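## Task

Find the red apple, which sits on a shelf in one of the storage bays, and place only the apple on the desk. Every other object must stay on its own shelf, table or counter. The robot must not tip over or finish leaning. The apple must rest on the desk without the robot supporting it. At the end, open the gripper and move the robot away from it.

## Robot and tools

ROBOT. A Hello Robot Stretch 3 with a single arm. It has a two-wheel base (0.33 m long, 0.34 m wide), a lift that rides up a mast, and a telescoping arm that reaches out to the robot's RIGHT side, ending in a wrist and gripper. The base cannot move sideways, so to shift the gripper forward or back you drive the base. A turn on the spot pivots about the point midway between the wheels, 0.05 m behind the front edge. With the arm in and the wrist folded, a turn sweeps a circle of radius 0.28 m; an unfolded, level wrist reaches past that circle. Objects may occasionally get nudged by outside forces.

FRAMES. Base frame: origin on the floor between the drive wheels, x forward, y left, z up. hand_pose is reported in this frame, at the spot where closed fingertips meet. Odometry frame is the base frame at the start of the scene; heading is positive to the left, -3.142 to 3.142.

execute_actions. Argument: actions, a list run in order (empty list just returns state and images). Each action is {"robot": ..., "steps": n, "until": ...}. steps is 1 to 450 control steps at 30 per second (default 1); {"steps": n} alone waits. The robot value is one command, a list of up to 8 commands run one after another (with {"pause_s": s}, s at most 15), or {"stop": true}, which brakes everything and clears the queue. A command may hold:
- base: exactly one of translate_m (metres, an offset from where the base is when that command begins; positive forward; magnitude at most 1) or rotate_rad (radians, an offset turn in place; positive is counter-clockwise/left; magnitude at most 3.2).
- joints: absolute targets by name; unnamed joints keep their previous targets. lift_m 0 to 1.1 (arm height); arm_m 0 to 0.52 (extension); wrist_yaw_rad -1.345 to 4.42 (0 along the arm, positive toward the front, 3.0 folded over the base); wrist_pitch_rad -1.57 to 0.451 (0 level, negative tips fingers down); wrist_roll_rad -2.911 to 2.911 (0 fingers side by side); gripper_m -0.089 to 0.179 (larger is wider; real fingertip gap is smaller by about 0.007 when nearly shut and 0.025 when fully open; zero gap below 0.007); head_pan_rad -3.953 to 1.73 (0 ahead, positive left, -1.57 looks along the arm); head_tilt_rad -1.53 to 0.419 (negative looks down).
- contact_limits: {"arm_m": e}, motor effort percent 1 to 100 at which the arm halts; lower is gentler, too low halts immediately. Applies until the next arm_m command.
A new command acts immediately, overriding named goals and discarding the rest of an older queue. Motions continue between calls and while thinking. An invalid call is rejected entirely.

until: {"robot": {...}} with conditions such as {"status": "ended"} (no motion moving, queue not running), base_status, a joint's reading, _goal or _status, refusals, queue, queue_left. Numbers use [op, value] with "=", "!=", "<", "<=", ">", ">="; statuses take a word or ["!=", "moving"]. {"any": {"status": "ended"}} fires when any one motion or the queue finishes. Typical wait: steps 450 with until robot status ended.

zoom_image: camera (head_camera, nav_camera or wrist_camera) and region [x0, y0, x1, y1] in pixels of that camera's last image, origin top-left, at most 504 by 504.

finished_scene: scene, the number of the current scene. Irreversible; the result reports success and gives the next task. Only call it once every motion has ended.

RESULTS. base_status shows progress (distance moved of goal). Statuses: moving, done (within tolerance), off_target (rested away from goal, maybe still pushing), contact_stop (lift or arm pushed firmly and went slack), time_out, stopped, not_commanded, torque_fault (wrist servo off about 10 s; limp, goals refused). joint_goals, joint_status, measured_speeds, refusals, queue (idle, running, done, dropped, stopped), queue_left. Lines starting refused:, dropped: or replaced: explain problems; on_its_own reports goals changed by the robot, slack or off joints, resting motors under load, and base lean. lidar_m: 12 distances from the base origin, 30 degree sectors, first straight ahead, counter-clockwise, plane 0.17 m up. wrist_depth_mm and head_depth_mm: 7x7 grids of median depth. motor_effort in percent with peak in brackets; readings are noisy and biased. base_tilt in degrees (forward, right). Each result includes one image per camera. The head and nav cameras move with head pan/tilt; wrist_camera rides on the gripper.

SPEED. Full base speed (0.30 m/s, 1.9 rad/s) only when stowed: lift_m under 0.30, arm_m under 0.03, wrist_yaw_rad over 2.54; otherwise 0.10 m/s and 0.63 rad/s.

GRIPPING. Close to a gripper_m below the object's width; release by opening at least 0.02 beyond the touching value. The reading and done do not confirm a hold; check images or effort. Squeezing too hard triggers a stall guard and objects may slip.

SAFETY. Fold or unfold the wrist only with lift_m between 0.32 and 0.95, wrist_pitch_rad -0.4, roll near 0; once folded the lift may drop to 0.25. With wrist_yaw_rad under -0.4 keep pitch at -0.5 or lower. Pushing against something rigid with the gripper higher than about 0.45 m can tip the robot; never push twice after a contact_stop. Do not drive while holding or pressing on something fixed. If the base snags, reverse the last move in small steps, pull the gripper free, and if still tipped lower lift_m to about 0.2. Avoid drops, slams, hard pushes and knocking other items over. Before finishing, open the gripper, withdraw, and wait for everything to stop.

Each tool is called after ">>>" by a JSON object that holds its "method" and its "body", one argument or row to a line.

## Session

>>> {"method": "execute_actions", "body": {
  "actions": [
    {"robot":{"joints":{"head_tilt_rad":-0.4,"lift_m":0.27}},"steps":200,"until":{"robot":{"status":"ended"}}}
  ]
}}

Scene clock: 1.23 s.
robot.base_odometry: x=+0.000 y=+0.000 heading=+0.000 (m, m, rad; robot's odometry frame)
robot.turned_by_wheels: +0.000 (rad since the last result)
robot.turned_by_imu: +0.000 (rad since the last result)
robot.base_tilt: forward=+2.0 right=+2.2 (deg)
robot.lidar_m: 3.21 1.77 1.23 1.14 1.18 1.17 1.11 1.09 0.97 1.34 0.78 0.98
robot.head_depth_mm: 1643 1654 1729 1871 1999 1634 1336 / 3212 3410 3667 2350 2066 1643 1335 / 3197 3435 3744 3111 2139 1634 1323 / 3127 3396 3561 3105 2139 1636 1328 / 3107 3374 3653 3111 2142 1632 1326 / 3109 3347 3654 3068 2123 1635 1325 / 3065 3281 2426 2887 2131 1633 1323
robot.base_status: not_commanded
robot.joint_positions: lift_m=+0.270 arm_m=+0.002 wrist_yaw_rad=+2.995 wrist_pitch_rad=-0.336 wrist_roll_rad=-0.005 gripper_m=+0.037 head_pan_rad=-0.008 head_tilt_rad=-0.395
robot.joint_goals: lift_m=+0.270 arm_m=+0.002 wrist_yaw_rad=+2.995 wrist_pitch_rad=-0.336 wrist_roll_rad=-0.005 gripper_m=+0.037 head_pan_rad=-0.008 head_tilt_rad=-0.400
robot.joint_status: lift_m=done arm_m=not_commanded wrist_yaw_rad=not_commanded wrist_pitch_rad=not_commanded wrist_roll_rad=not_commanded gripper_m=not_commanded head_pan_rad=not_commanded head_tilt_rad=done
robot.measured_speeds: translate_m=+0.000 rotate_rad=+0.000 lift_m=+0.000 arm_m=+0.000 wrist_yaw_rad=+0.000 wrist_pitch_rad=+0.000 wrist_roll_rad=+0.000 head_pan_rad=+0.000 head_tilt_rad=+0.000
robot: refusals=0 queue=done queue_left=0
robot.motor_effort: left_wheel=+1(1) right_wheel=+0(0) lift_m=+20(18) arm_m=+0(0) wrist_yaw_rad=-1(0) wrist_pitch_rad=+6(6) wrist_roll_rad=+0(0) gripper_m=+0(0) head_pan_rad=+1(0) head_tilt_rad=-3(20) (%)
robot.hand_pose: x=+0.0130 y=+0.0845 z=+0.3016 quat_wxyz=(+0.169, +0.702, +0.068, +0.689) (m; robot's base frame)
robot.wrist_depth_mm: 984 - - - - - - / - - - - - - - / - - - - - - - / 845 - 883 892 915 920 953 / 673 - 711 700 699 713 731 / 550 554 - 567 585 582 594 / 473 481 - 496 472 491 497
pictures: head_camera (sideways: a quarter turn clockwise sets it upright), nav_camera (sideways: a quarter turn counterclockwise sets it upright), wrist_camera
camera_calibration (this result's frames):
head_camera: T_world_to_cam=[[-0.429981, -0.00143133, -0.902837, 1.19828], [0.0349895, 0.999221, -0.018248, 0.0220222], [0.90216, -0.0394361, -0.429596, 0.507322], [0, 0, 0, 1]] pos_world=[0.0567806, -0.000283119, 1.3002]
nav_camera: T_world_to_cam=[[0.431461, -0.0351107, 0.901448, -1.13827], [-0.0391299, -0.99903, -0.0201826, 0.0793239], [0.901283, -0.0265656, -0.432416, 0.510789], [0, 0, 0, 1]] pos_world=[0.033859, 0.0528509, 1.24857]
wrist_camera: T_world_to_cam=[[0.982334, -0.182817, 0.0399627, -0.0132308], [-0.044744, -0.436816, -0.898438, 0.355568], [0.181706, 0.880778, -0.437279, 0.21732], [0, 0, 0, 1]] pos_world=[-0.0105819, -0.038512, 0.415014]
Images, in order (width x height): head_camera 896x504, nav_camera 672x504, wrist_camera 644x364.

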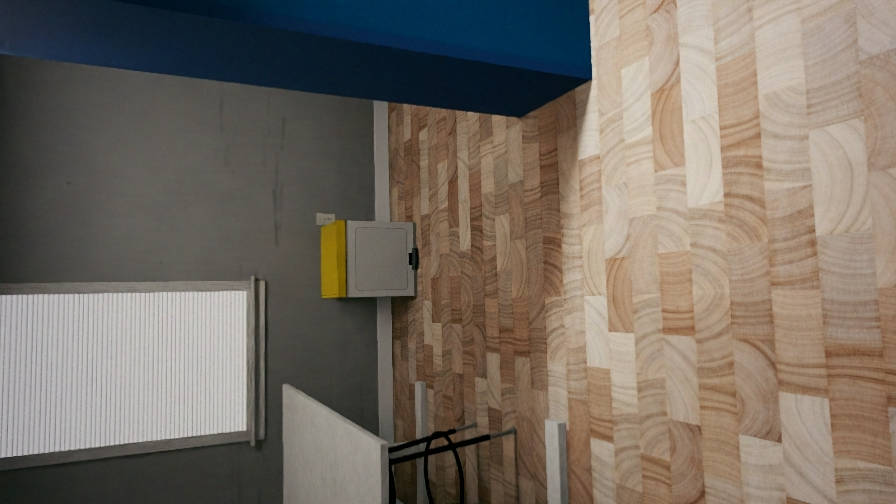

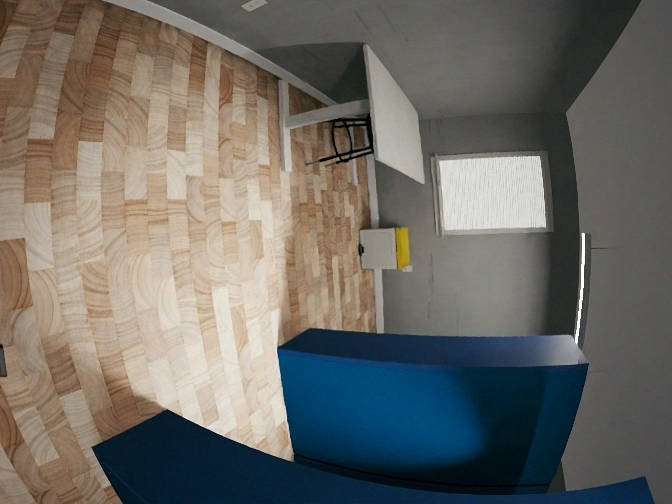

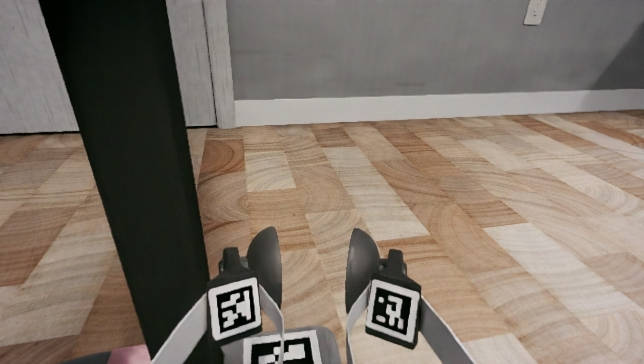

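>>> {"method": "execute_actions", "body": {
  "actions": [
    {"robot":[{"base":{"rotate_rad":-1.61},"joints":{"head_pan_rad":-0.9,"head_tilt_rad":-0.5}},{"base":{"translate_m":1.0}},{"base":{"rotate_rad":0.09}}],"steps":450,"until":{"robot":{"status":"ended"}}}
  ]
}}

Scene clock: 9.40 s.
robot.base_odometry: x=-0.039 y=-0.999 heading=-1.520 (m, m, rad; robot's odometry frame)
robot.turned_by_wheels: -1.520 (rad since the last result)
robot.turned_by_imu: -1.503 (rad since the last result)
robot.base_tilt: forward=+1.9 right=+2.3 (deg)
robot.lidar_m: 1.34 0.50 0.37 0.35 0.37 2.24 2.14 1.45 0.61 0.92 0.86 0.83
robot.head_depth_mm: 859 926 935 639 1121 888 1123 / 920 992 928 709 1119 883 1175 / 905 1017 926 1263 1115 969 1171 / 793 874 903 1084 1113 1332 1216 / 704 769 820 952 1068 1253 1246 / 676 753 869 1356 1248 1456 1245 / 1386 1511 1175 1489 1715 1497 1244
robot.base_status: done (rotate_rad +0.0899 of +0.0900)
robot.joint_positions: lift_m=+0.270 arm_m=+0.002 wrist_yaw_rad=+2.995 wrist_pitch_rad=-0.336 wrist_roll_rad=-0.005 gripper_m=+0.037 head_pan_rad=-0.893 head_tilt_rad=-0.494
robot.joint_goals: lift_m=+0.270 arm_m=+0.002 wrist_yaw_rad=+2.995 wrist_pitch_rad=-0.336 wrist_roll_rad=-0.005 gripper_m=+0.037 head_pan_rad=-0.900 head_tilt_rad=-0.500
robot.joint_status: lift_m=done arm_m=not_commanded wrist_yaw_rad=not_commanded wrist_pitch_rad=not_commanded wrist_roll_rad=not_commanded gripper_m=not_commanded head_pan_rad=done head_tilt_rad=done
robot.measured_speeds: translate_m=+0.000 rotate_rad=+0.000 lift_m=+0.000 arm_m=+0.000 wrist_yaw_rad=+0.000 wrist_pitch_rad=+0.000 wrist_roll_rad=+0.000 head_pan_rad=+0.000 head_tilt_rad=+0.000
robot: refusals=0 queue=done queue_left=0
robot.motor_effort: left_wheel=-1(12) right_wheel=+3(9) lift_m=+19(20) arm_m=-1(1) wrist_yaw_rad=-1(0) wrist_pitch_rad=+6(7) wrist_roll_rad=+0(0) gripper_m=-1(0) head_pan_rad=-3(28) head_tilt_rad=-2(10) (%)
robot.hand_pose: x=+0.0130 y=+0.0845 z=+0.3015 quat_wxyz=(+0.169, +0.702, +0.068, +0.689) (m; robot's base frame)
robot.wrist_depth_mm: 330 - 353 367 383 400 418 / 349 - 378 394 413 432 454 / 375 - 405 424 442 462 490 / 411 - 438 462 482 510 543 / 613 - 470 497 528 561 597 / 531 489 - 537 578 582 589 / 465 486 - 496 469 488 495
pictures: head_camera (sideways: a quarter turn clockwise sets it upright), nav_camera (sideways: a quarter turn counterclockwise sets it upright), wrist_camera
camera_calibration (this result's frames):
head_camera: T_world_to_cam=[[-0.328396, 0.400025, -0.85565, 1.13611], [0.79412, 0.607404, -0.020813, 0.0207282], [0.5114, -0.686323, -0.517137, 0.623613], [0, 0, 0, 1]] pos_world=[0.0377181, -0.0390634, 1.29504]
nav_camera: T_world_to_cam=[[0.300966, -0.424204, 0.854091, -1.07571], [-0.798977, -0.601121, -0.017016, 0.079834], [0.52063, -0.677277, -0.519846, 0.626872], [0, 0, 0, 1]] pos_world=[0.0611681, 0.0162369, 1.24599]
wrist_camera: T_world_to_cam=[[0.982335, -0.182812, 0.0399684, -0.013235], [-0.0447634, -0.436948, -0.898372, 0.355502], [0.181697, 0.880714, -0.437413, 0.217375], [0, 0, 0, 1]] pos_world=[-0.0105818, -0.0385292, 0.414985]
Images, in order (width x height): head_camera 896x504, nav_camera 672x504, wrist_camera 644x364.

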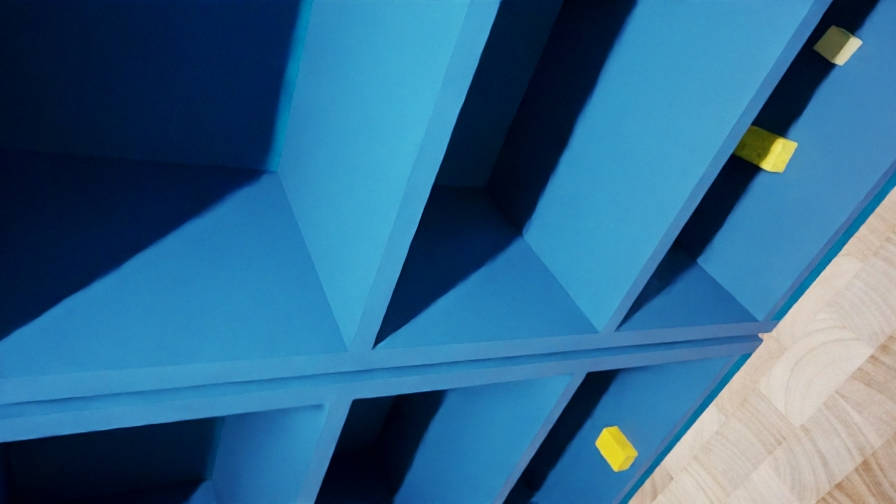

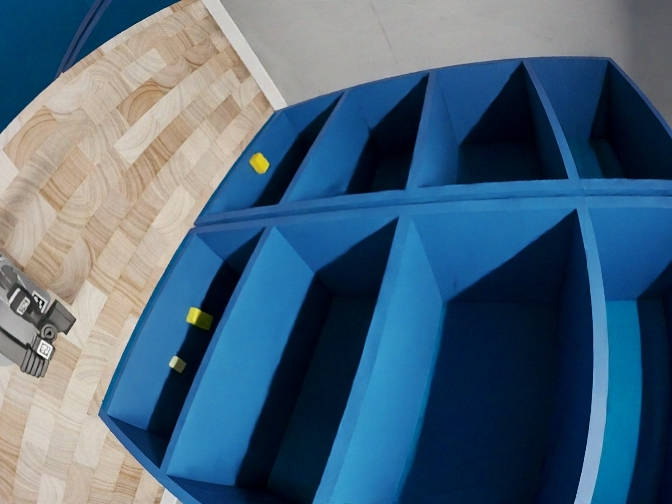

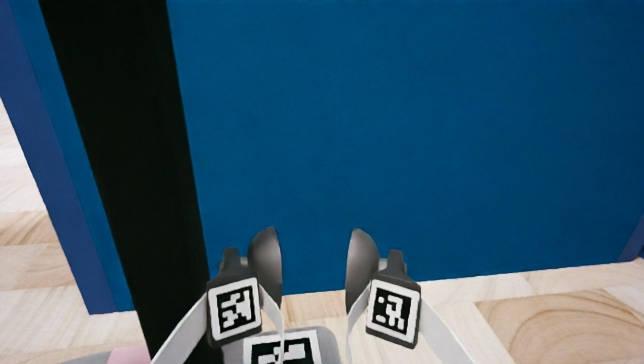

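>>> {"method": "execute_actions", "body": {
  "actions": [
    {"robot":[{"base":{"translate_m":-0.63}},{"base":{"rotate_rad":1.585}},{"base":{"translate_m":1.0}},{"base":{"translate_m":0.38}},{"base":{"rotate_rad":-1.585}},{"base":{"translate_m":0.65}}],"steps":450,"until":{"robot":{"status":"ended"}}},
    {"steps":300,"until":{"robot":{"status":"ended"}}}
  ]
}}

Scene clock: 29.77 s.
robot.base_odometry: x=+1.339 y=-0.930 heading=-1.520 (m, m, rad; robot's odometry frame)
robot.turned_by_wheels: +0.000 (rad since the last result)
robot.turned_by_imu: -0.001 (rad since the last result)
robot.base_tilt: forward=+2.0 right=+2.3 (deg)
robot.lidar_m: 1.31 0.49 0.36 0.35 0.36 1.80 2.17 2.25 0.61 0.95 0.85 0.83
robot.head_depth_mm: 867 935 932 638 1124 886 1123 / 924 1002 929 710 1115 911 1176 / 894 1005 926 1267 1114 970 1177 / 785 867 895 1075 1105 1333 1217 / 697 761 822 939 1064 1266 1247 / 684 768 895 1354 1594 1456 1243 / 1395 1510 1173 1481 1707 1496 1240
robot.base_status: done (translate_m +0.6500 of +0.6500)
robot.joint_positions: lift_m=+0.270 arm_m=+0.002 wrist_yaw_rad=+2.995 wrist_pitch_rad=-0.337 wrist_roll_rad=-0.005 gripper_m=+0.037 head_pan_rad=-0.893 head_tilt_rad=-0.494
robot.joint_goals: lift_m=+0.270 arm_m=+0.002 wrist_yaw_rad=+2.995 wrist_pitch_rad=-0.337 wrist_roll_rad=-0.005 gripper_m=+0.037 head_pan_rad=-0.900 head_tilt_rad=-0.500
robot.joint_status: lift_m=done arm_m=not_commanded wrist_yaw_rad=not_commanded wrist_pitch_rad=not_commanded wrist_roll_rad=not_commanded gripper_m=not_commanded head_pan_rad=done head_tilt_rad=done
robot.measured_speeds: translate_m=+0.000 rotate_rad=+0.000 lift_m=+0.000 arm_m=+0.000 wrist_yaw_rad=+0.000 wrist_pitch_rad=+0.000 wrist_roll_rad=+0.000 head_pan_rad=+0.000 head_tilt_rad=+0.000
robot: refusals=0 queue=done queue_left=0
robot.motor_effort: left_wheel=+2(13) right_wheel=-2(16) lift_m=+20(19) arm_m=-1(1) wrist_yaw_rad=-1(1) wrist_pitch_rad=+6(6) wrist_roll_rad=+0(0) gripper_m=+0(0) head_pan_rad=-2(2) head_tilt_rad=-3(1) (%)
robot.hand_pose: x=+0.0130 y=+0.0844 z=+0.3015 quat_wxyz=(+0.169, +0.702, +0.068, +0.689) (m; robot's base frame)
robot.wrist_depth_mm: 325 - 349 363 376 396 413 / 346 - 375 387 407 423 445 / 369 - 399 421 438 464 483 / 403 - 433 455 478 505 533 / 447 - 464 493 519 551 595 / 528 478 - 524 564 586 587 / 462 482 - 499 465 489 499
pictures: head_camera (sideways: a quarter turn clockwise sets it upright), nav_camera (sideways: a quarter turn counterclockwise sets it upright), wrist_camera
camera_calibration (this result's frames):
head_camera: T_world_to_cam=[[-0.328422, 0.400151, -0.855581, 1.13602], [0.794188, 0.607316, -0.0208163, 0.0207321], [0.511278, -0.686328, -0.517251, 0.623763], [0, 0, 0, 1]] pos_world=[0.0377131, -0.0390663, 1.29503]
nav_camera: T_world_to_cam=[[0.300989, -0.424327, 0.854021, -1.07562], [-0.799047, -0.601028, -0.0170116, 0.0798287], [0.52051, -0.677283, -0.51996, 0.627021], [0, 0, 0, 1]] pos_world=[0.0611653, 0.0162364, 1.24598]
wrist_camera: T_world_to_cam=[[0.982336, -0.182805, 0.039975, -0.0132428], [-0.044787, -0.437106, -0.898294, 0.355429], [0.181686, 0.880637, -0.437572, 0.217458], [0, 0, 0, 1]] pos_world=[-0.0105816, -0.0385621, 0.414962]
Images, in order (width x height): head_camera 896x504, nav_camera 672x504, wrist_camera 644x364.

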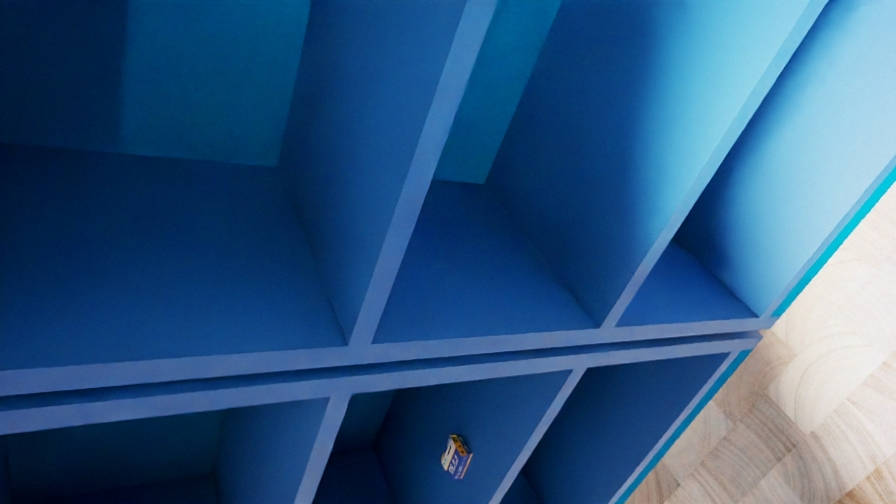

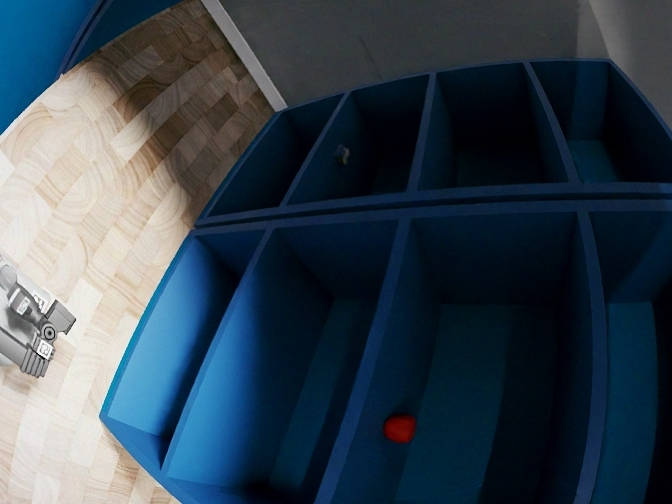

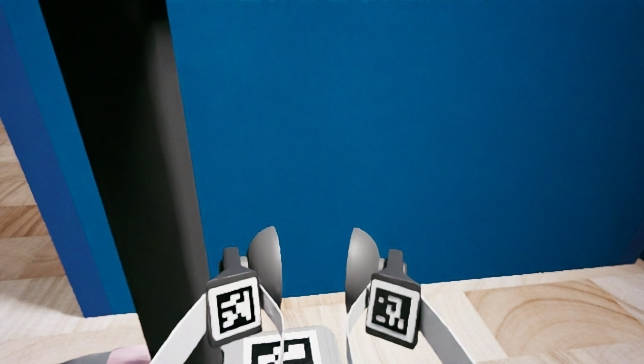

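>>> {"method": "execute_actions", "body": {
  "actions": [
    {"robot":{"joints":{"head_pan_rad":-1.4}},"steps":450,"until":{"robot":{"status":"ended"}}}
  ]
}}

Scene clock: 30.80 s.
robot.base_odometry: x=+1.339 y=-0.930 heading=-1.520 (m, m, rad; robot's odometry frame)
robot.turned_by_wheels: +0.000 (rad since the last result)
robot.turned_by_imu: +0.000 (rad since the last result)
robot.base_tilt: forward=+1.9 right=+2.2 (deg)
robot.lidar_m: 1.31 0.49 0.36 0.35 0.36 1.79 2.17 2.25 0.61 0.94 0.85 0.83
robot.head_depth_mm: 803 876 924 638 1039 862 939 / 816 891 932 670 1116 885 1175 / 828 909 926 669 1113 912 1176 / 842 924 856 667 1109 908 1172 / 856 942 917 704 1106 937 1172 / 872 961 915 700 1107 963 1168 / 889 983 909 1129 1103 963 1175
robot.base_status: done (translate_m +0.6500 of +0.6500)
robot.joint_positions: lift_m=+0.270 arm_m=+0.002 wrist_yaw_rad=+2.995 wrist_pitch_rad=-0.337 wrist_roll_rad=-0.005 gripper_m=+0.037 head_pan_rad=-1.393 head_tilt_rad=-0.494
robot.joint_goals: lift_m=+0.270 arm_m=+0.002 wrist_yaw_rad=+2.995 wrist_pitch_rad=-0.337 wrist_roll_rad=-0.005 gripper_m=+0.037 head_pan_rad=-1.400 head_tilt_rad=-0.500
robot.joint_status: lift_m=done arm_m=not_commanded wrist_yaw_rad=not_commanded wrist_pitch_rad=not_commanded wrist_roll_rad=not_commanded gripper_m=not_commanded head_pan_rad=done head_tilt_rad=done
robot.measured_speeds: translate_m=+0.000 rotate_rad=+0.000 lift_m=+0.000 arm_m=+0.000 wrist_yaw_rad=+0.000 wrist_pitch_rad=+0.000 wrist_roll_rad=+0.000 head_pan_rad=+0.000 head_tilt_rad=+0.000
robot: refusals=0 queue=done queue_left=0
robot.motor_effort: left_wheel=+3(2) right_wheel=-2(2) lift_m=+20(19) arm_m=-1(1) wrist_yaw_rad=+0(0) wrist_pitch_rad=+6(6) wrist_roll_rad=+0(0) gripper_m=+0(0) head_pan_rad=-2(20) head_tilt_rad=-3(2) (%)
robot.hand_pose: x=+0.0130 y=+0.0844 z=+0.3015 quat_wxyz=(+0.169, +0.702, +0.068, +0.689) (m; robot's base frame)
robot.wrist_depth_mm: 324 - 350 364 379 394 415 / 346 - 370 392 408 428 444 / 372 - 400 420 439 462 483 / 402 - 432 453 475 506 532 / 449 - 471 489 521 554 594 / 530 484 - 529 558 581 593 / 464 482 - 497 473 491 498
pictures: head_camera (sideways: a quarter turn clockwise sets it upright), nav_camera (sideways: a quarter turn counterclockwise sets it upright), wrist_camera
camera_calibration (this result's frames):
head_camera: T_world_to_cam=[[-0.0965808, 0.50858, -0.855581, 1.13461], [0.988066, 0.152617, -0.0208163, 0.0195495], [0.11999, -0.847381, -0.517251, 0.626149], [0, 0, 0, 1]] pos_world=[0.0151338, -0.0494364, 1.29503]
nav_camera: T_world_to_cam=[[0.0609193, -0.516659, 0.854021, -1.07415], [-0.989319, -0.14477, -0.0170116, 0.0809894], [0.132426, -0.843863, -0.51996, 0.629389], [0, 0, 0, 1]] pos_world=[0.0622134, -0.0121281, 1.24598]
wrist_camera: T_world_to_cam=[[0.982336, -0.182805, 0.039975, -0.0132428], [-0.0447869, -0.437106, -0.898294, 0.355429], [0.181686, 0.880637, -0.437572, 0.217458], [0, 0, 0, 1]] pos_world=[-0.0105816, -0.0385621, 0.414962]
Images, in order (width x height): head_camera 896x504, nav_camera 672x504, wrist_camera 644x364.

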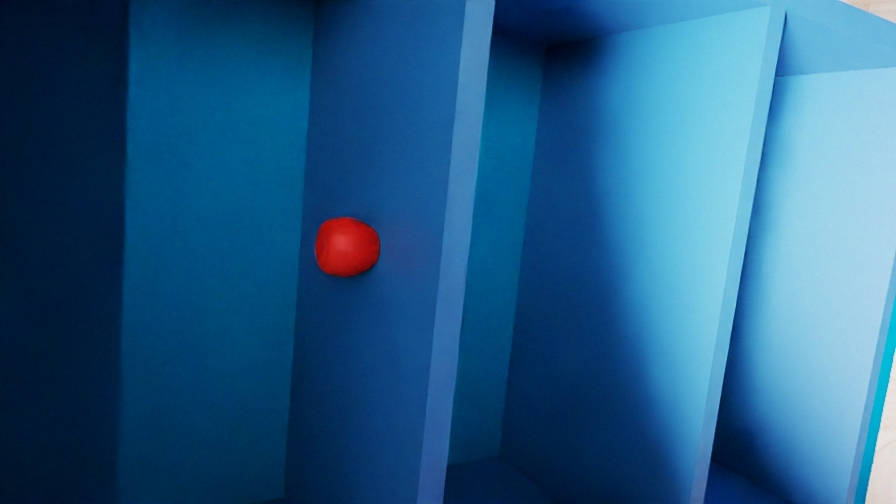

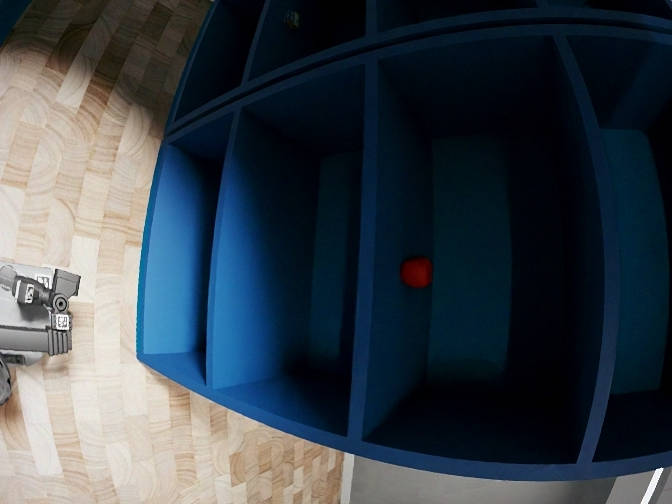

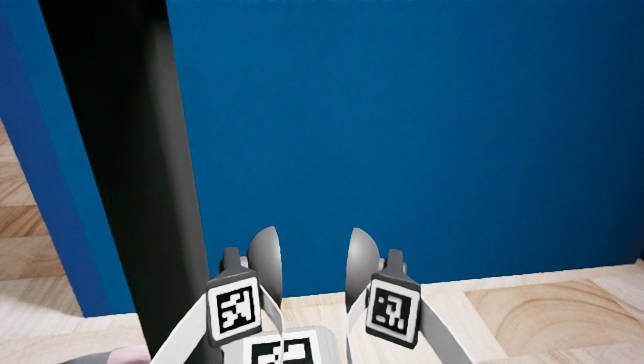

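>>> {"method": "execute_actions", "body": {
  "actions": [
    {"robot":{"base":{"translate_m":0.13},"joints":{"lift_m":1.05,"wrist_pitch_rad":-0.4}},"steps":200,"until":{"robot":{"lift_m":[">",0.36]}}},
    {"robot":[{"joints":{"wrist_yaw_rad":0,"lift_m":1.05}},{"joints":{"gripper_m":0.179,"arm_m":0.2}}],"steps":450,"until":{"robot":{"status":"ended"}}}
  ]
}}

Scene clock: 41.40 s.
robot.base_odometry: x=+1.346 y=-1.060 heading=-1.520 (m, m, rad; robot's odometry frame)
robot.turned_by_wheels: +0.000 (rad since the last result)
robot.turned_by_imu: -0.001 (rad since the last result)
robot.base_tilt: forward=+2.1 right=+2.2 (deg)
robot.lidar_m: 1.30 0.49 0.36 0.35 0.36 0.50 2.30 2.39 0.67 1.02 0.74 1.46
robot.head_depth_mm: 802 857 - 605 1119 885 1154 / 818 872 - 1155 1116 886 1181 / 826 908 927 668 1108 910 1175 / 842 925 925 666 1105 907 1172 / 856 942 919 703 1112 935 1167 / 872 964 913 699 1105 962 1173 / 851 888 848 880 996 962 1155
robot.base_status: done (translate_m +0.1300 of +0.1300)
robot.joint_positions: lift_m=+1.050 arm_m=+0.200 wrist_yaw_rad=+0.001 wrist_pitch_rad=-0.416 wrist_roll_rad=-0.005 gripper_m=+0.179 head_pan_rad=-1.393 head_tilt_rad=-0.494
robot.joint_goals: lift_m=+1.050 arm_m=+0.200 wrist_yaw_rad=+0.000 wrist_pitch_rad=-0.400 wrist_roll_rad=-0.005 gripper_m=+0.179 head_pan_rad=-1.400 head_tilt_rad=-0.500
robot.joint_status: lift_m=done arm_m=done wrist_yaw_rad=done wrist_pitch_rad=done wrist_roll_rad=not_commanded gripper_m=done head_pan_rad=done head_tilt_rad=done
robot.measured_speeds: translate_m=+0.000 rotate_rad=+0.000 lift_m=+0.000 arm_m=+0.000 wrist_yaw_rad=+0.000 wrist_pitch_rad=+0.000 wrist_roll_rad=+0.000 head_pan_rad=+0.000 head_tilt_rad=+0.000
robot: refusals=0 queue=done queue_left=0
robot.motor_effort: left_wheel=+2(12) right_wheel=-2(9) lift_m=+26(27) arm_m=+2(2) wrist_yaw_rad=-2(5) wrist_pitch_rad=+5(5) wrist_roll_rad=+0(0) gripper_m=+0(84) head_pan_rad=-2(2) head_tilt_rad=-3(1) (%)
robot.hand_pose: x=-0.0212 y=-0.5694 z=+1.0630 quat_wxyz=(+0.694, +0.147, -0.690, -0.145) (m; robot's base frame)
robot.wrist_depth_mm: 531 528 529 532 535 540 438 / 569 563 568 578 572 564 437 / 438 444 456 441 477 495 430 / 341 345 350 303 363 370 379 / 279 282 284 288 293 300 303 / - 239 241 243 246 249 262 / - 205 208 208 212 213 -
pictures: head_camera (sideways: a quarter turn clockwise sets it upright), nav_camera (sideways: a quarter turn counterclockwise sets it upright), wrist_camera
camera_calibration (this result's frames):
head_camera: T_world_to_cam=[[-0.0964017, 0.508614, -0.855581, 1.13461], [0.98812, 0.152269, -0.0208163, 0.0195491], [0.119691, -0.847423, -0.517251, 0.626151], [0, 0, 0, 1]] pos_world=[0.0151164, -0.0494395, 1.29503]
nav_camera: T_world_to_cam=[[0.0607373, -0.51668, 0.854021, -1.07415], [-0.98937, -0.144422, -0.0170116, 0.0809897], [0.132129, -0.84391, -0.51996, 0.62939], [0, 0, 0, 1]] pos_world=[0.0622092, -0.0121479, 1.24598]
wrist_camera: T_world_to_cam=[[-0.998556, 0.0324735, 0.0427834, -0.0520527], [-0.020348, 0.508456, -0.860848, 1.2513], [-0.0497082, -0.860476, -0.507061, 0.210229], [0, 0, 0, 1]] pos_world=[-0.016066, -0.453643, 1.186]
Images, in order (width x height): head_camera 896x504, nav_camera 672x504, wrist_camera 644x364.

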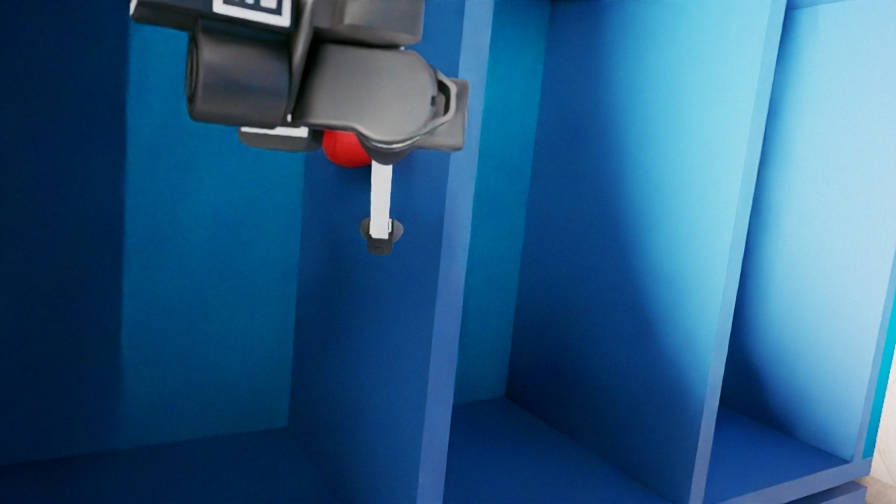

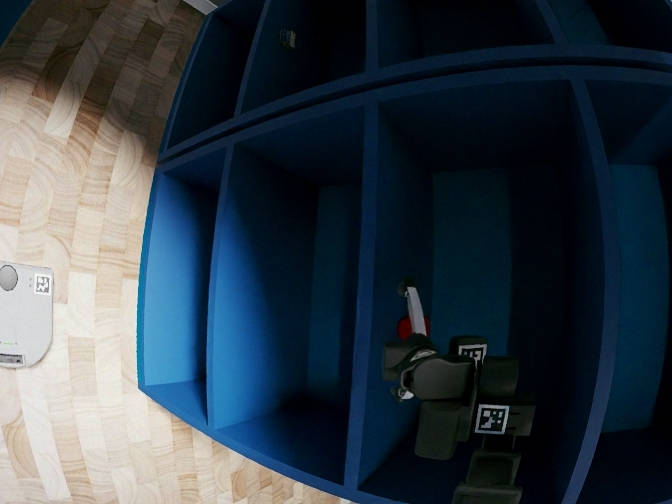

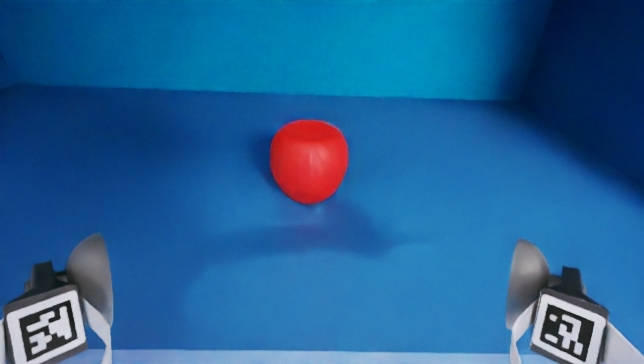

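>>> {"method": "execute_actions", "body": {
  "actions": [
    {"robot":{"base":{"translate_m":0.008},"joints":{"arm_m":0.38,"lift_m":1.02}},"steps":450,"until":{"robot":{"status":"ended"}}}
  ]
}}

Scene clock: 44.03 s.
robot.base_odometry: x=+1.346 y=-1.068 heading=-1.520 (m, m, rad; robot's odometry frame)
robot.turned_by_wheels: +0.000 (rad since the last result)
robot.turned_by_imu: +0.000 (rad since the last result)
robot.base_tilt: forward=+2.0 right=+2.3 (deg)
robot.lidar_m: 1.30 0.49 0.36 0.35 0.36 0.50 2.31 2.40 0.67 1.02 0.73 1.45
robot.head_depth_mm: 802 850 784 637 1116 886 1153 / 813 876 - 671 1113 883 1177 / 827 909 956 669 1112 908 1179 / 842 930 924 667 1107 909 1172 / 859 946 917 703 1108 936 1174 / 872 960 912 700 1103 963 1165 / 842 872 845 868 986 963 1141
robot.base_status: done (translate_m +0.0080 of +0.0080)
robot.joint_positions: lift_m=+1.020 arm_m=+0.380 wrist_yaw_rad=+0.001 wrist_pitch_rad=-0.416 wrist_roll_rad=-0.005 gripper_m=+0.179 head_pan_rad=-1.393 head_tilt_rad=-0.494
robot.joint_goals: lift_m=+1.020 arm_m=+0.380 wrist_yaw_rad=+0.000 wrist_pitch_rad=-0.400 wrist_roll_rad=-0.005 gripper_m=+0.179 head_pan_rad=-1.400 head_tilt_rad=-0.500
robot.joint_status: lift_m=done arm_m=done wrist_yaw_rad=done wrist_pitch_rad=done wrist_roll_rad=not_commanded gripper_m=done head_pan_rad=done head_tilt_rad=done
robot.measured_speeds: translate_m=+0.000 rotate_rad=+0.000 lift_m=+0.000 arm_m=+0.000 wrist_yaw_rad=+0.000 wrist_pitch_rad=+0.000 wrist_roll_rad=+0.000 head_pan_rad=+0.000 head_tilt_rad=+0.000
robot: refusals=0 queue=done queue_left=0
robot.motor_effort: left_wheel=+2(6) right_wheel=-2(6) lift_m=+19(26) arm_m=+2(2) wrist_yaw_rad=-1(0) wrist_pitch_rad=+6(5) wrist_roll_rad=+0(0) gripper_m=+0(0) head_pan_rad=-1(2) head_tilt_rad=-1(3) (%)
robot.hand_pose: x=-0.0212 y=-0.7494 z=+1.0334 quat_wxyz=(+0.694, +0.147, -0.690, -0.145) (m; robot's base frame)
robot.wrist_depth_mm: 362 360 362 363 363 367 370 / 391 392 394 392 395 397 396 / 364 373 384 393 403 411 409 / 286 291 295 302 305 312 318 / 234 237 239 143 247 252 255 / - 200 190 120 195 208 220 / - 172 169 113 170 180 -
pictures: head_camera (sideways: a quarter turn clockwise sets it upright), nav_camera (sideways: a quarter turn counterclockwise sets it upright), wrist_camera
camera_calibration (this result's frames):
head_camera: T_world_to_cam=[[-0.0963879, 0.508617, -0.855581, 1.13461], [0.988124, 0.152243, -0.0208163, 0.0195491], [0.119668, -0.847426, -0.517251, 0.626151], [0, 0, 0, 1]] pos_world=[0.015115, -0.0494398, 1.29503]
nav_camera: T_world_to_cam=[[0.0607233, -0.516682, 0.854021, -1.07415], [-0.989374, -0.144395, -0.0170116, 0.0809897], [0.132106, -0.843914, -0.51996, 0.62939], [0, 0, 0, 1]] pos_world=[0.0622088, -0.0121494, 1.24598]
wrist_camera: T_world_to_cam=[[-0.998551, 0.0326291, 0.0427893, -0.0448649], [-0.0202654, 0.508604, -0.860762, 1.3173], [-0.0498487, -0.860382, -0.507206, 0.0405335], [0, 0, 0, 1]] pos_world=[-0.0160838, -0.633644, 1.15636]
Images, in order (width x height): head_camera 896x504, nav_camera 672x504, wrist_camera 644x364.

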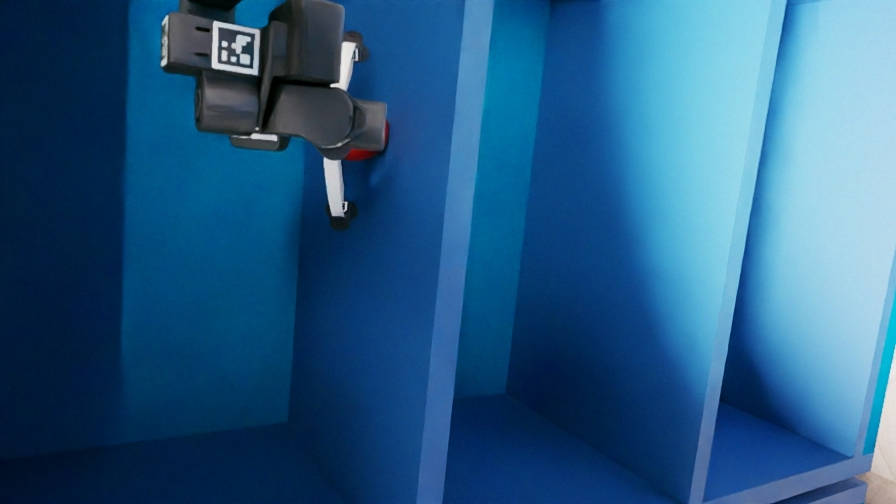

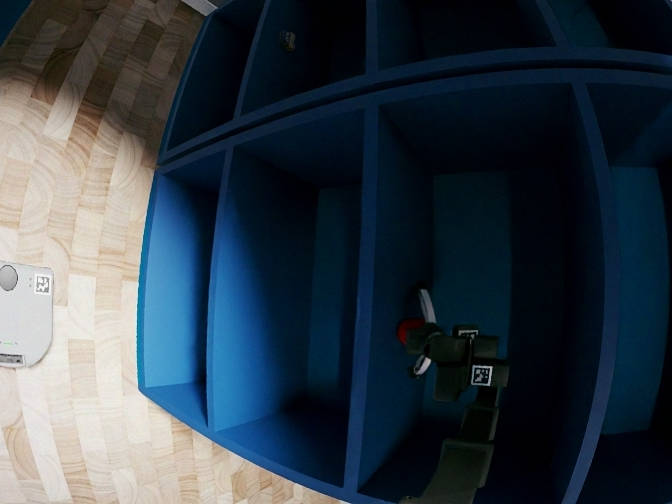

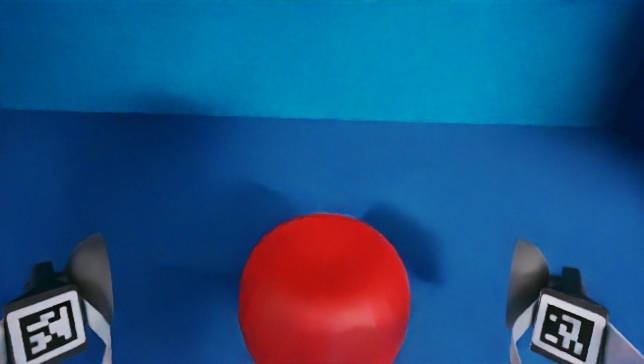

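>>> {"method": "execute_actions", "body": {
  "actions": [
    {"robot":[{"joints":{"arm_m":0.368,"lift_m":1.015}},{"joints":{"gripper_m":0.03}},{"joints":{"lift_m":1.06}},{"joints":{"arm_m":0.0,"head_pan_rad":-3.5,"head_tilt_rad":-0.5}}],"steps":450,"until":{"robot":{"status":"ended"}}}
  ]
}}

Scene clock: 51.63 s.
robot.base_odometry: x=+1.346 y=-1.068 heading=-1.520 (m, m, rad; robot's odometry frame)
robot.turned_by_wheels: +0.000 (rad since the last result)
robot.turned_by_imu: -0.001 (rad since the last result)
robot.base_tilt: forward=+2.0 right=+2.2 (deg)
robot.lidar_m: 1.30 0.49 0.36 0.35 0.36 0.50 2.31 2.40 0.68 1.02 0.73 1.46
robot.head_depth_mm: - - - - 564 586 626 / - - - - - 1390 789 / - - - - - 1506 1254 / 2066 - - - - 1468 1246 / 2025 - - - - 1464 1245 / 1942 - - - - 1422 1242 / 1875 - - - - 1419 1245
robot.base_status: done (translate_m +0.0080 of +0.0080)
robot.joint_positions: lift_m=+1.060 arm_m=+0.002 wrist_yaw_rad=-0.001 wrist_pitch_rad=-0.432 wrist_roll_rad=-0.005 gripper_m=+0.031 head_pan_rad=-3.493 head_tilt_rad=-0.494
robot.joint_goals: lift_m=+1.060 arm_m=+0.000 wrist_yaw_rad=+0.000 wrist_pitch_rad=-0.400 wrist_roll_rad=-0.005 gripper_m=+0.030 head_pan_rad=-3.500 head_tilt_rad=-0.500
robot.joint_status: lift_m=done arm_m=done wrist_yaw_rad=done wrist_pitch_rad=done wrist_roll_rad=not_commanded gripper_m=done head_pan_rad=done head_tilt_rad=done
robot.measured_speeds: translate_m=+0.000 rotate_rad=+0.000 lift_m=+0.000 arm_m=+0.000 wrist_yaw_rad=+0.000 wrist_pitch_rad=+0.000 wrist_roll_rad=+0.000 head_pan_rad=+0.000 head_tilt_rad=+0.000
robot: refusals=0 queue=done queue_left=0
robot.motor_effort: left_wheel=+2(2) right_wheel=-1(3) lift_m=+26(29) arm_m=-3(2) wrist_yaw_rad=+1(6) wrist_pitch_rad=+12(12) wrist_roll_rad=+0(1) gripper_m=-19(91) head_pan_rad=-1(29) head_tilt_rad=-2(3) (%)
robot.hand_pose: x=-0.0218 y=-0.3698 z=+1.0693 quat_wxyz=(+0.693, +0.152, -0.689, -0.152) (m; robot's base frame)
robot.wrist_depth_mm: 659 731 720 738 721 653 440 / 598 628 646 676 692 616 443 / 443 453 461 473 486 496 437 / 381 385 387 384 389 397 399 / 661 945 930 136 962 637 450 / 674 825 121 116 129 638 - / 662 703 675 122 699 592 -
pictures: head_camera (sideways: a quarter turn clockwise sets it upright), nav_camera (sideways: a quarter turn counterclockwise sets it upright), wrist_camera
camera_calibration (this result's frames):
head_camera: T_world_to_cam=[[0.487736, -0.173482, -0.855581, 1.13104], [-0.367264, -0.929884, -0.0208163, 0.027817], [-0.791979, 0.324377, -0.517251, 0.631712], [0, 0, 0, 1]] pos_world=[-0.0411312, 0.0171691, 1.29503]
nav_camera: T_world_to_cam=[[-0.476698, 0.208341, 0.854021, -1.07087], [0.37467, 0.927002, -0.0170116, 0.072669], [-0.795224, 0.311867, -0.51996, 0.635047], [0, 0, 0, 1]] pos_world=[-0.0327061, -0.0423071, 1.24598]
wrist_camera: T_world_to_cam=[[-0.998464, 0.0345237, 0.0433325, -0.0592494], [-0.0189277, 0.52251, -0.852423, 1.1514], [-0.0520704, -0.851934, -0.521054, 0.403274], [0, 0, 0, 1]] pos_world=[-0.0163664, -0.256007, 1.19417]
Images, in order (width x height): head_camera 896x504, nav_camera 672x504, wrist_camera 644x364.

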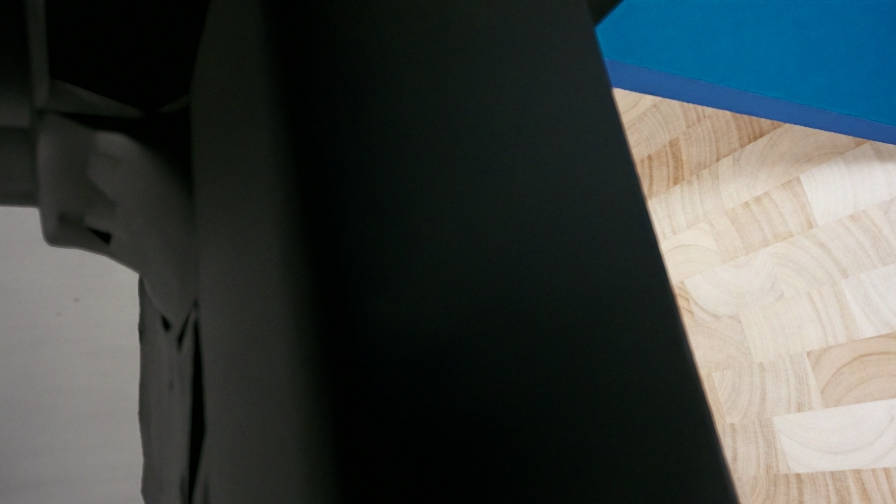

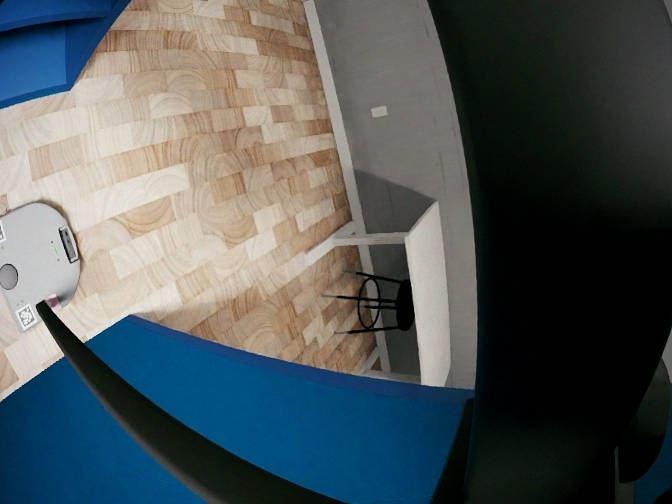

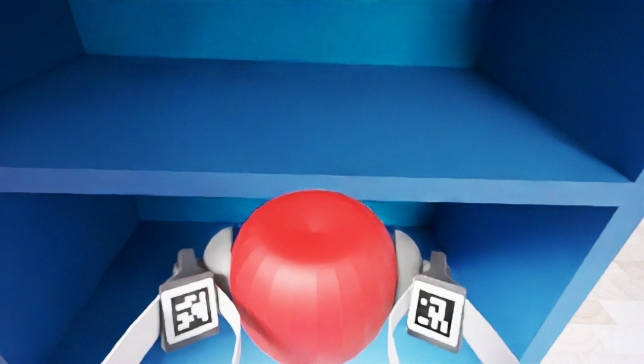

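>>> {"method": "execute_actions", "body": {
  "actions": [
    {"robot":[{"base":{"translate_m":-0.7},"joints":{"lift_m":0.88,"head_pan_rad":-1.57,"head_tilt_rad":-0.6}},{"base":{"rotate_rad":-0.4}},{"base":{"translate_m":-0.6}},{"base":{"rotate_rad":-1.97}},{"joints":{"arm_m":0.35}}],"steps":450,"until":{"robot":{"status":"ended"}}},
    {"steps":450,"until":{"robot":{"status":"ended"}}}
  ]
}}

Scene clock: 76.80 s.
robot.base_odometry: x=+1.516 y=+0.195 heading=+2.393 (m, m, rad; robot's odometry frame)
robot.turned_by_wheels: -2.370 (rad since the last result)
robot.turned_by_imu: -2.361 (rad since the last result)
robot.base_tilt: forward=+2.0 right=+2.2 (deg)
robot.lidar_m: 1.22 2.09 2.32 1.15 1.91 0.85 0.97 1.71 1.11 0.73 0.75 1.06
robot.head_depth_mm: 1865 2059 1371 1065 - - 1195 / 1608 1826 1534 - 1570 1413 1192 / 1427 1615 1572 916 781 1366 1191 / 1267 1433 1449 894 755 1307 1159 / 1156 1275 1336 962 750 1263 1184 / 1054 1152 1241 959 776 1337 1187 / 972 1055 1143 956 1413 1391 1187
robot.base_status: done (rotate_rad -1.9699 of -1.9700)
robot.joint_positions: lift_m=+0.880 arm_m=+0.350 wrist_yaw_rad=-0.001 wrist_pitch_rad=-0.432 wrist_roll_rad=-0.005 gripper_m=+0.031 head_pan_rad=-1.577 head_tilt_rad=-0.593
robot.joint_goals: lift_m=+0.880 arm_m=+0.350 wrist_yaw_rad=+0.000 wrist_pitch_rad=-0.400 wrist_roll_rad=-0.005 gripper_m=+0.030 head_pan_rad=-1.570 head_tilt_rad=-0.600
robot.joint_status: lift_m=done arm_m=done wrist_yaw_rad=done wrist_pitch_rad=done wrist_roll_rad=not_commanded gripper_m=done head_pan_rad=done head_tilt_rad=done
robot.measured_speeds: translate_m=+0.000 rotate_rad=+0.000 lift_m=+0.000 arm_m=+0.000 wrist_yaw_rad=+0.000 wrist_pitch_rad=+0.000 wrist_roll_rad=+0.000 head_pan_rad=+0.000 head_tilt_rad=+0.000
robot: refusals=0 queue=done queue_left=0
robot.motor_effort: left_wheel=+2(6) right_wheel=-3(9) lift_m=+21(28) arm_m=+2(2) wrist_yaw_rad=+1(1) wrist_pitch_rad=+12(12) wrist_roll_rad=+0(0) gripper_m=-20(19) head_pan_rad=+3(28) head_tilt_rad=-3(11) (%)
robot.hand_pose: x=-0.0218 y=-0.7173 z=+0.8896 quat_wxyz=(+0.693, +0.152, -0.689, -0.152) (m; robot's base frame)
robot.wrist_depth_mm: 506 592 701 903 - - - / 525 618 770 896 - - - / 556 621 663 687 702 706 719 / 505 507 518 531 532 550 563 / 417 419 406 136 440 449 448 / 352 356 121 117 129 376 374 / 306 306 294 121 304 322 325
pictures: head_camera (sideways: a quarter turn clockwise sets it upright), nav_camera (sideways: a quarter turn counterclockwise sets it upright), wrist_camera
camera_calibration (this result's frames):
head_camera: T_world_to_cam=[[-0.00129788, 0.599139, -0.800644, 1.0624], [0.999318, -0.0287678, -0.0231475, 0.0225129], [-0.0369013, -0.800128, -0.598693, 0.733063], [0, 0, 0, 1]] pos_world=[0.00593227, -0.0493328, 1.29001]
nav_camera: T_world_to_cam=[[-0.035239, -0.600388, 0.798932, -1.00174], [-0.99909, 0.0403858, -0.0137181, 0.0767591], [-0.0240294, -0.798688, -0.601265, 0.736122], [0, 0, 0, 1]] pos_world=[0.0590774, -0.0166016, 1.24398]
wrist_camera: T_world_to_cam=[[-0.998464, 0.0345166, 0.0433331, -0.039469], [-0.0189216, 0.522678, -0.85232, 1.17987], [-0.0520684, -0.851831, -0.521223, 0.0137648], [0, 0, 0, 1]] pos_world=[-0.0163667, -0.603603, 1.01451]
Images, in order (width x height): head_camera 896x504, nav_camera 672x504, wrist_camera 644x364.

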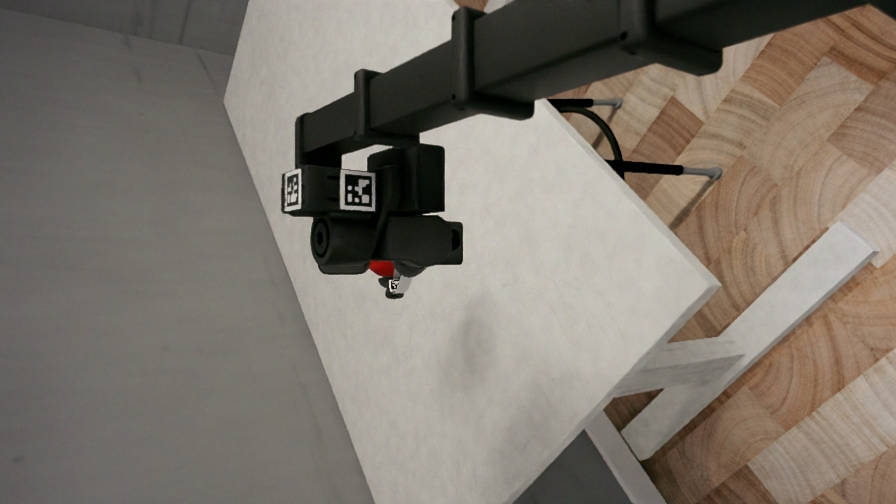

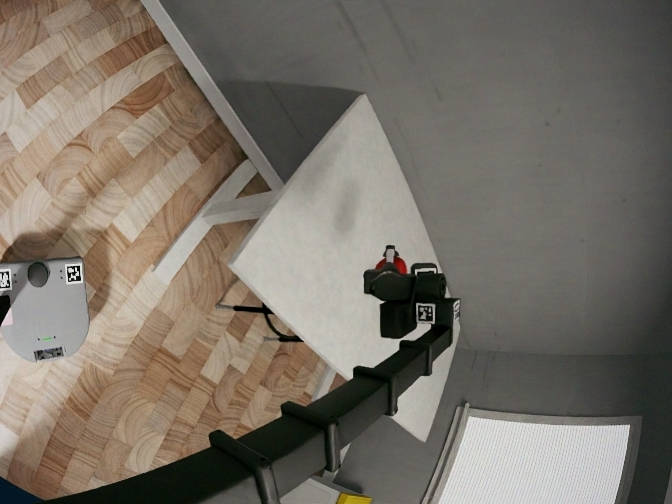

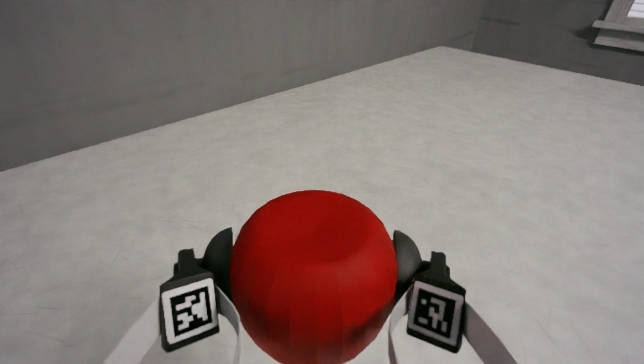

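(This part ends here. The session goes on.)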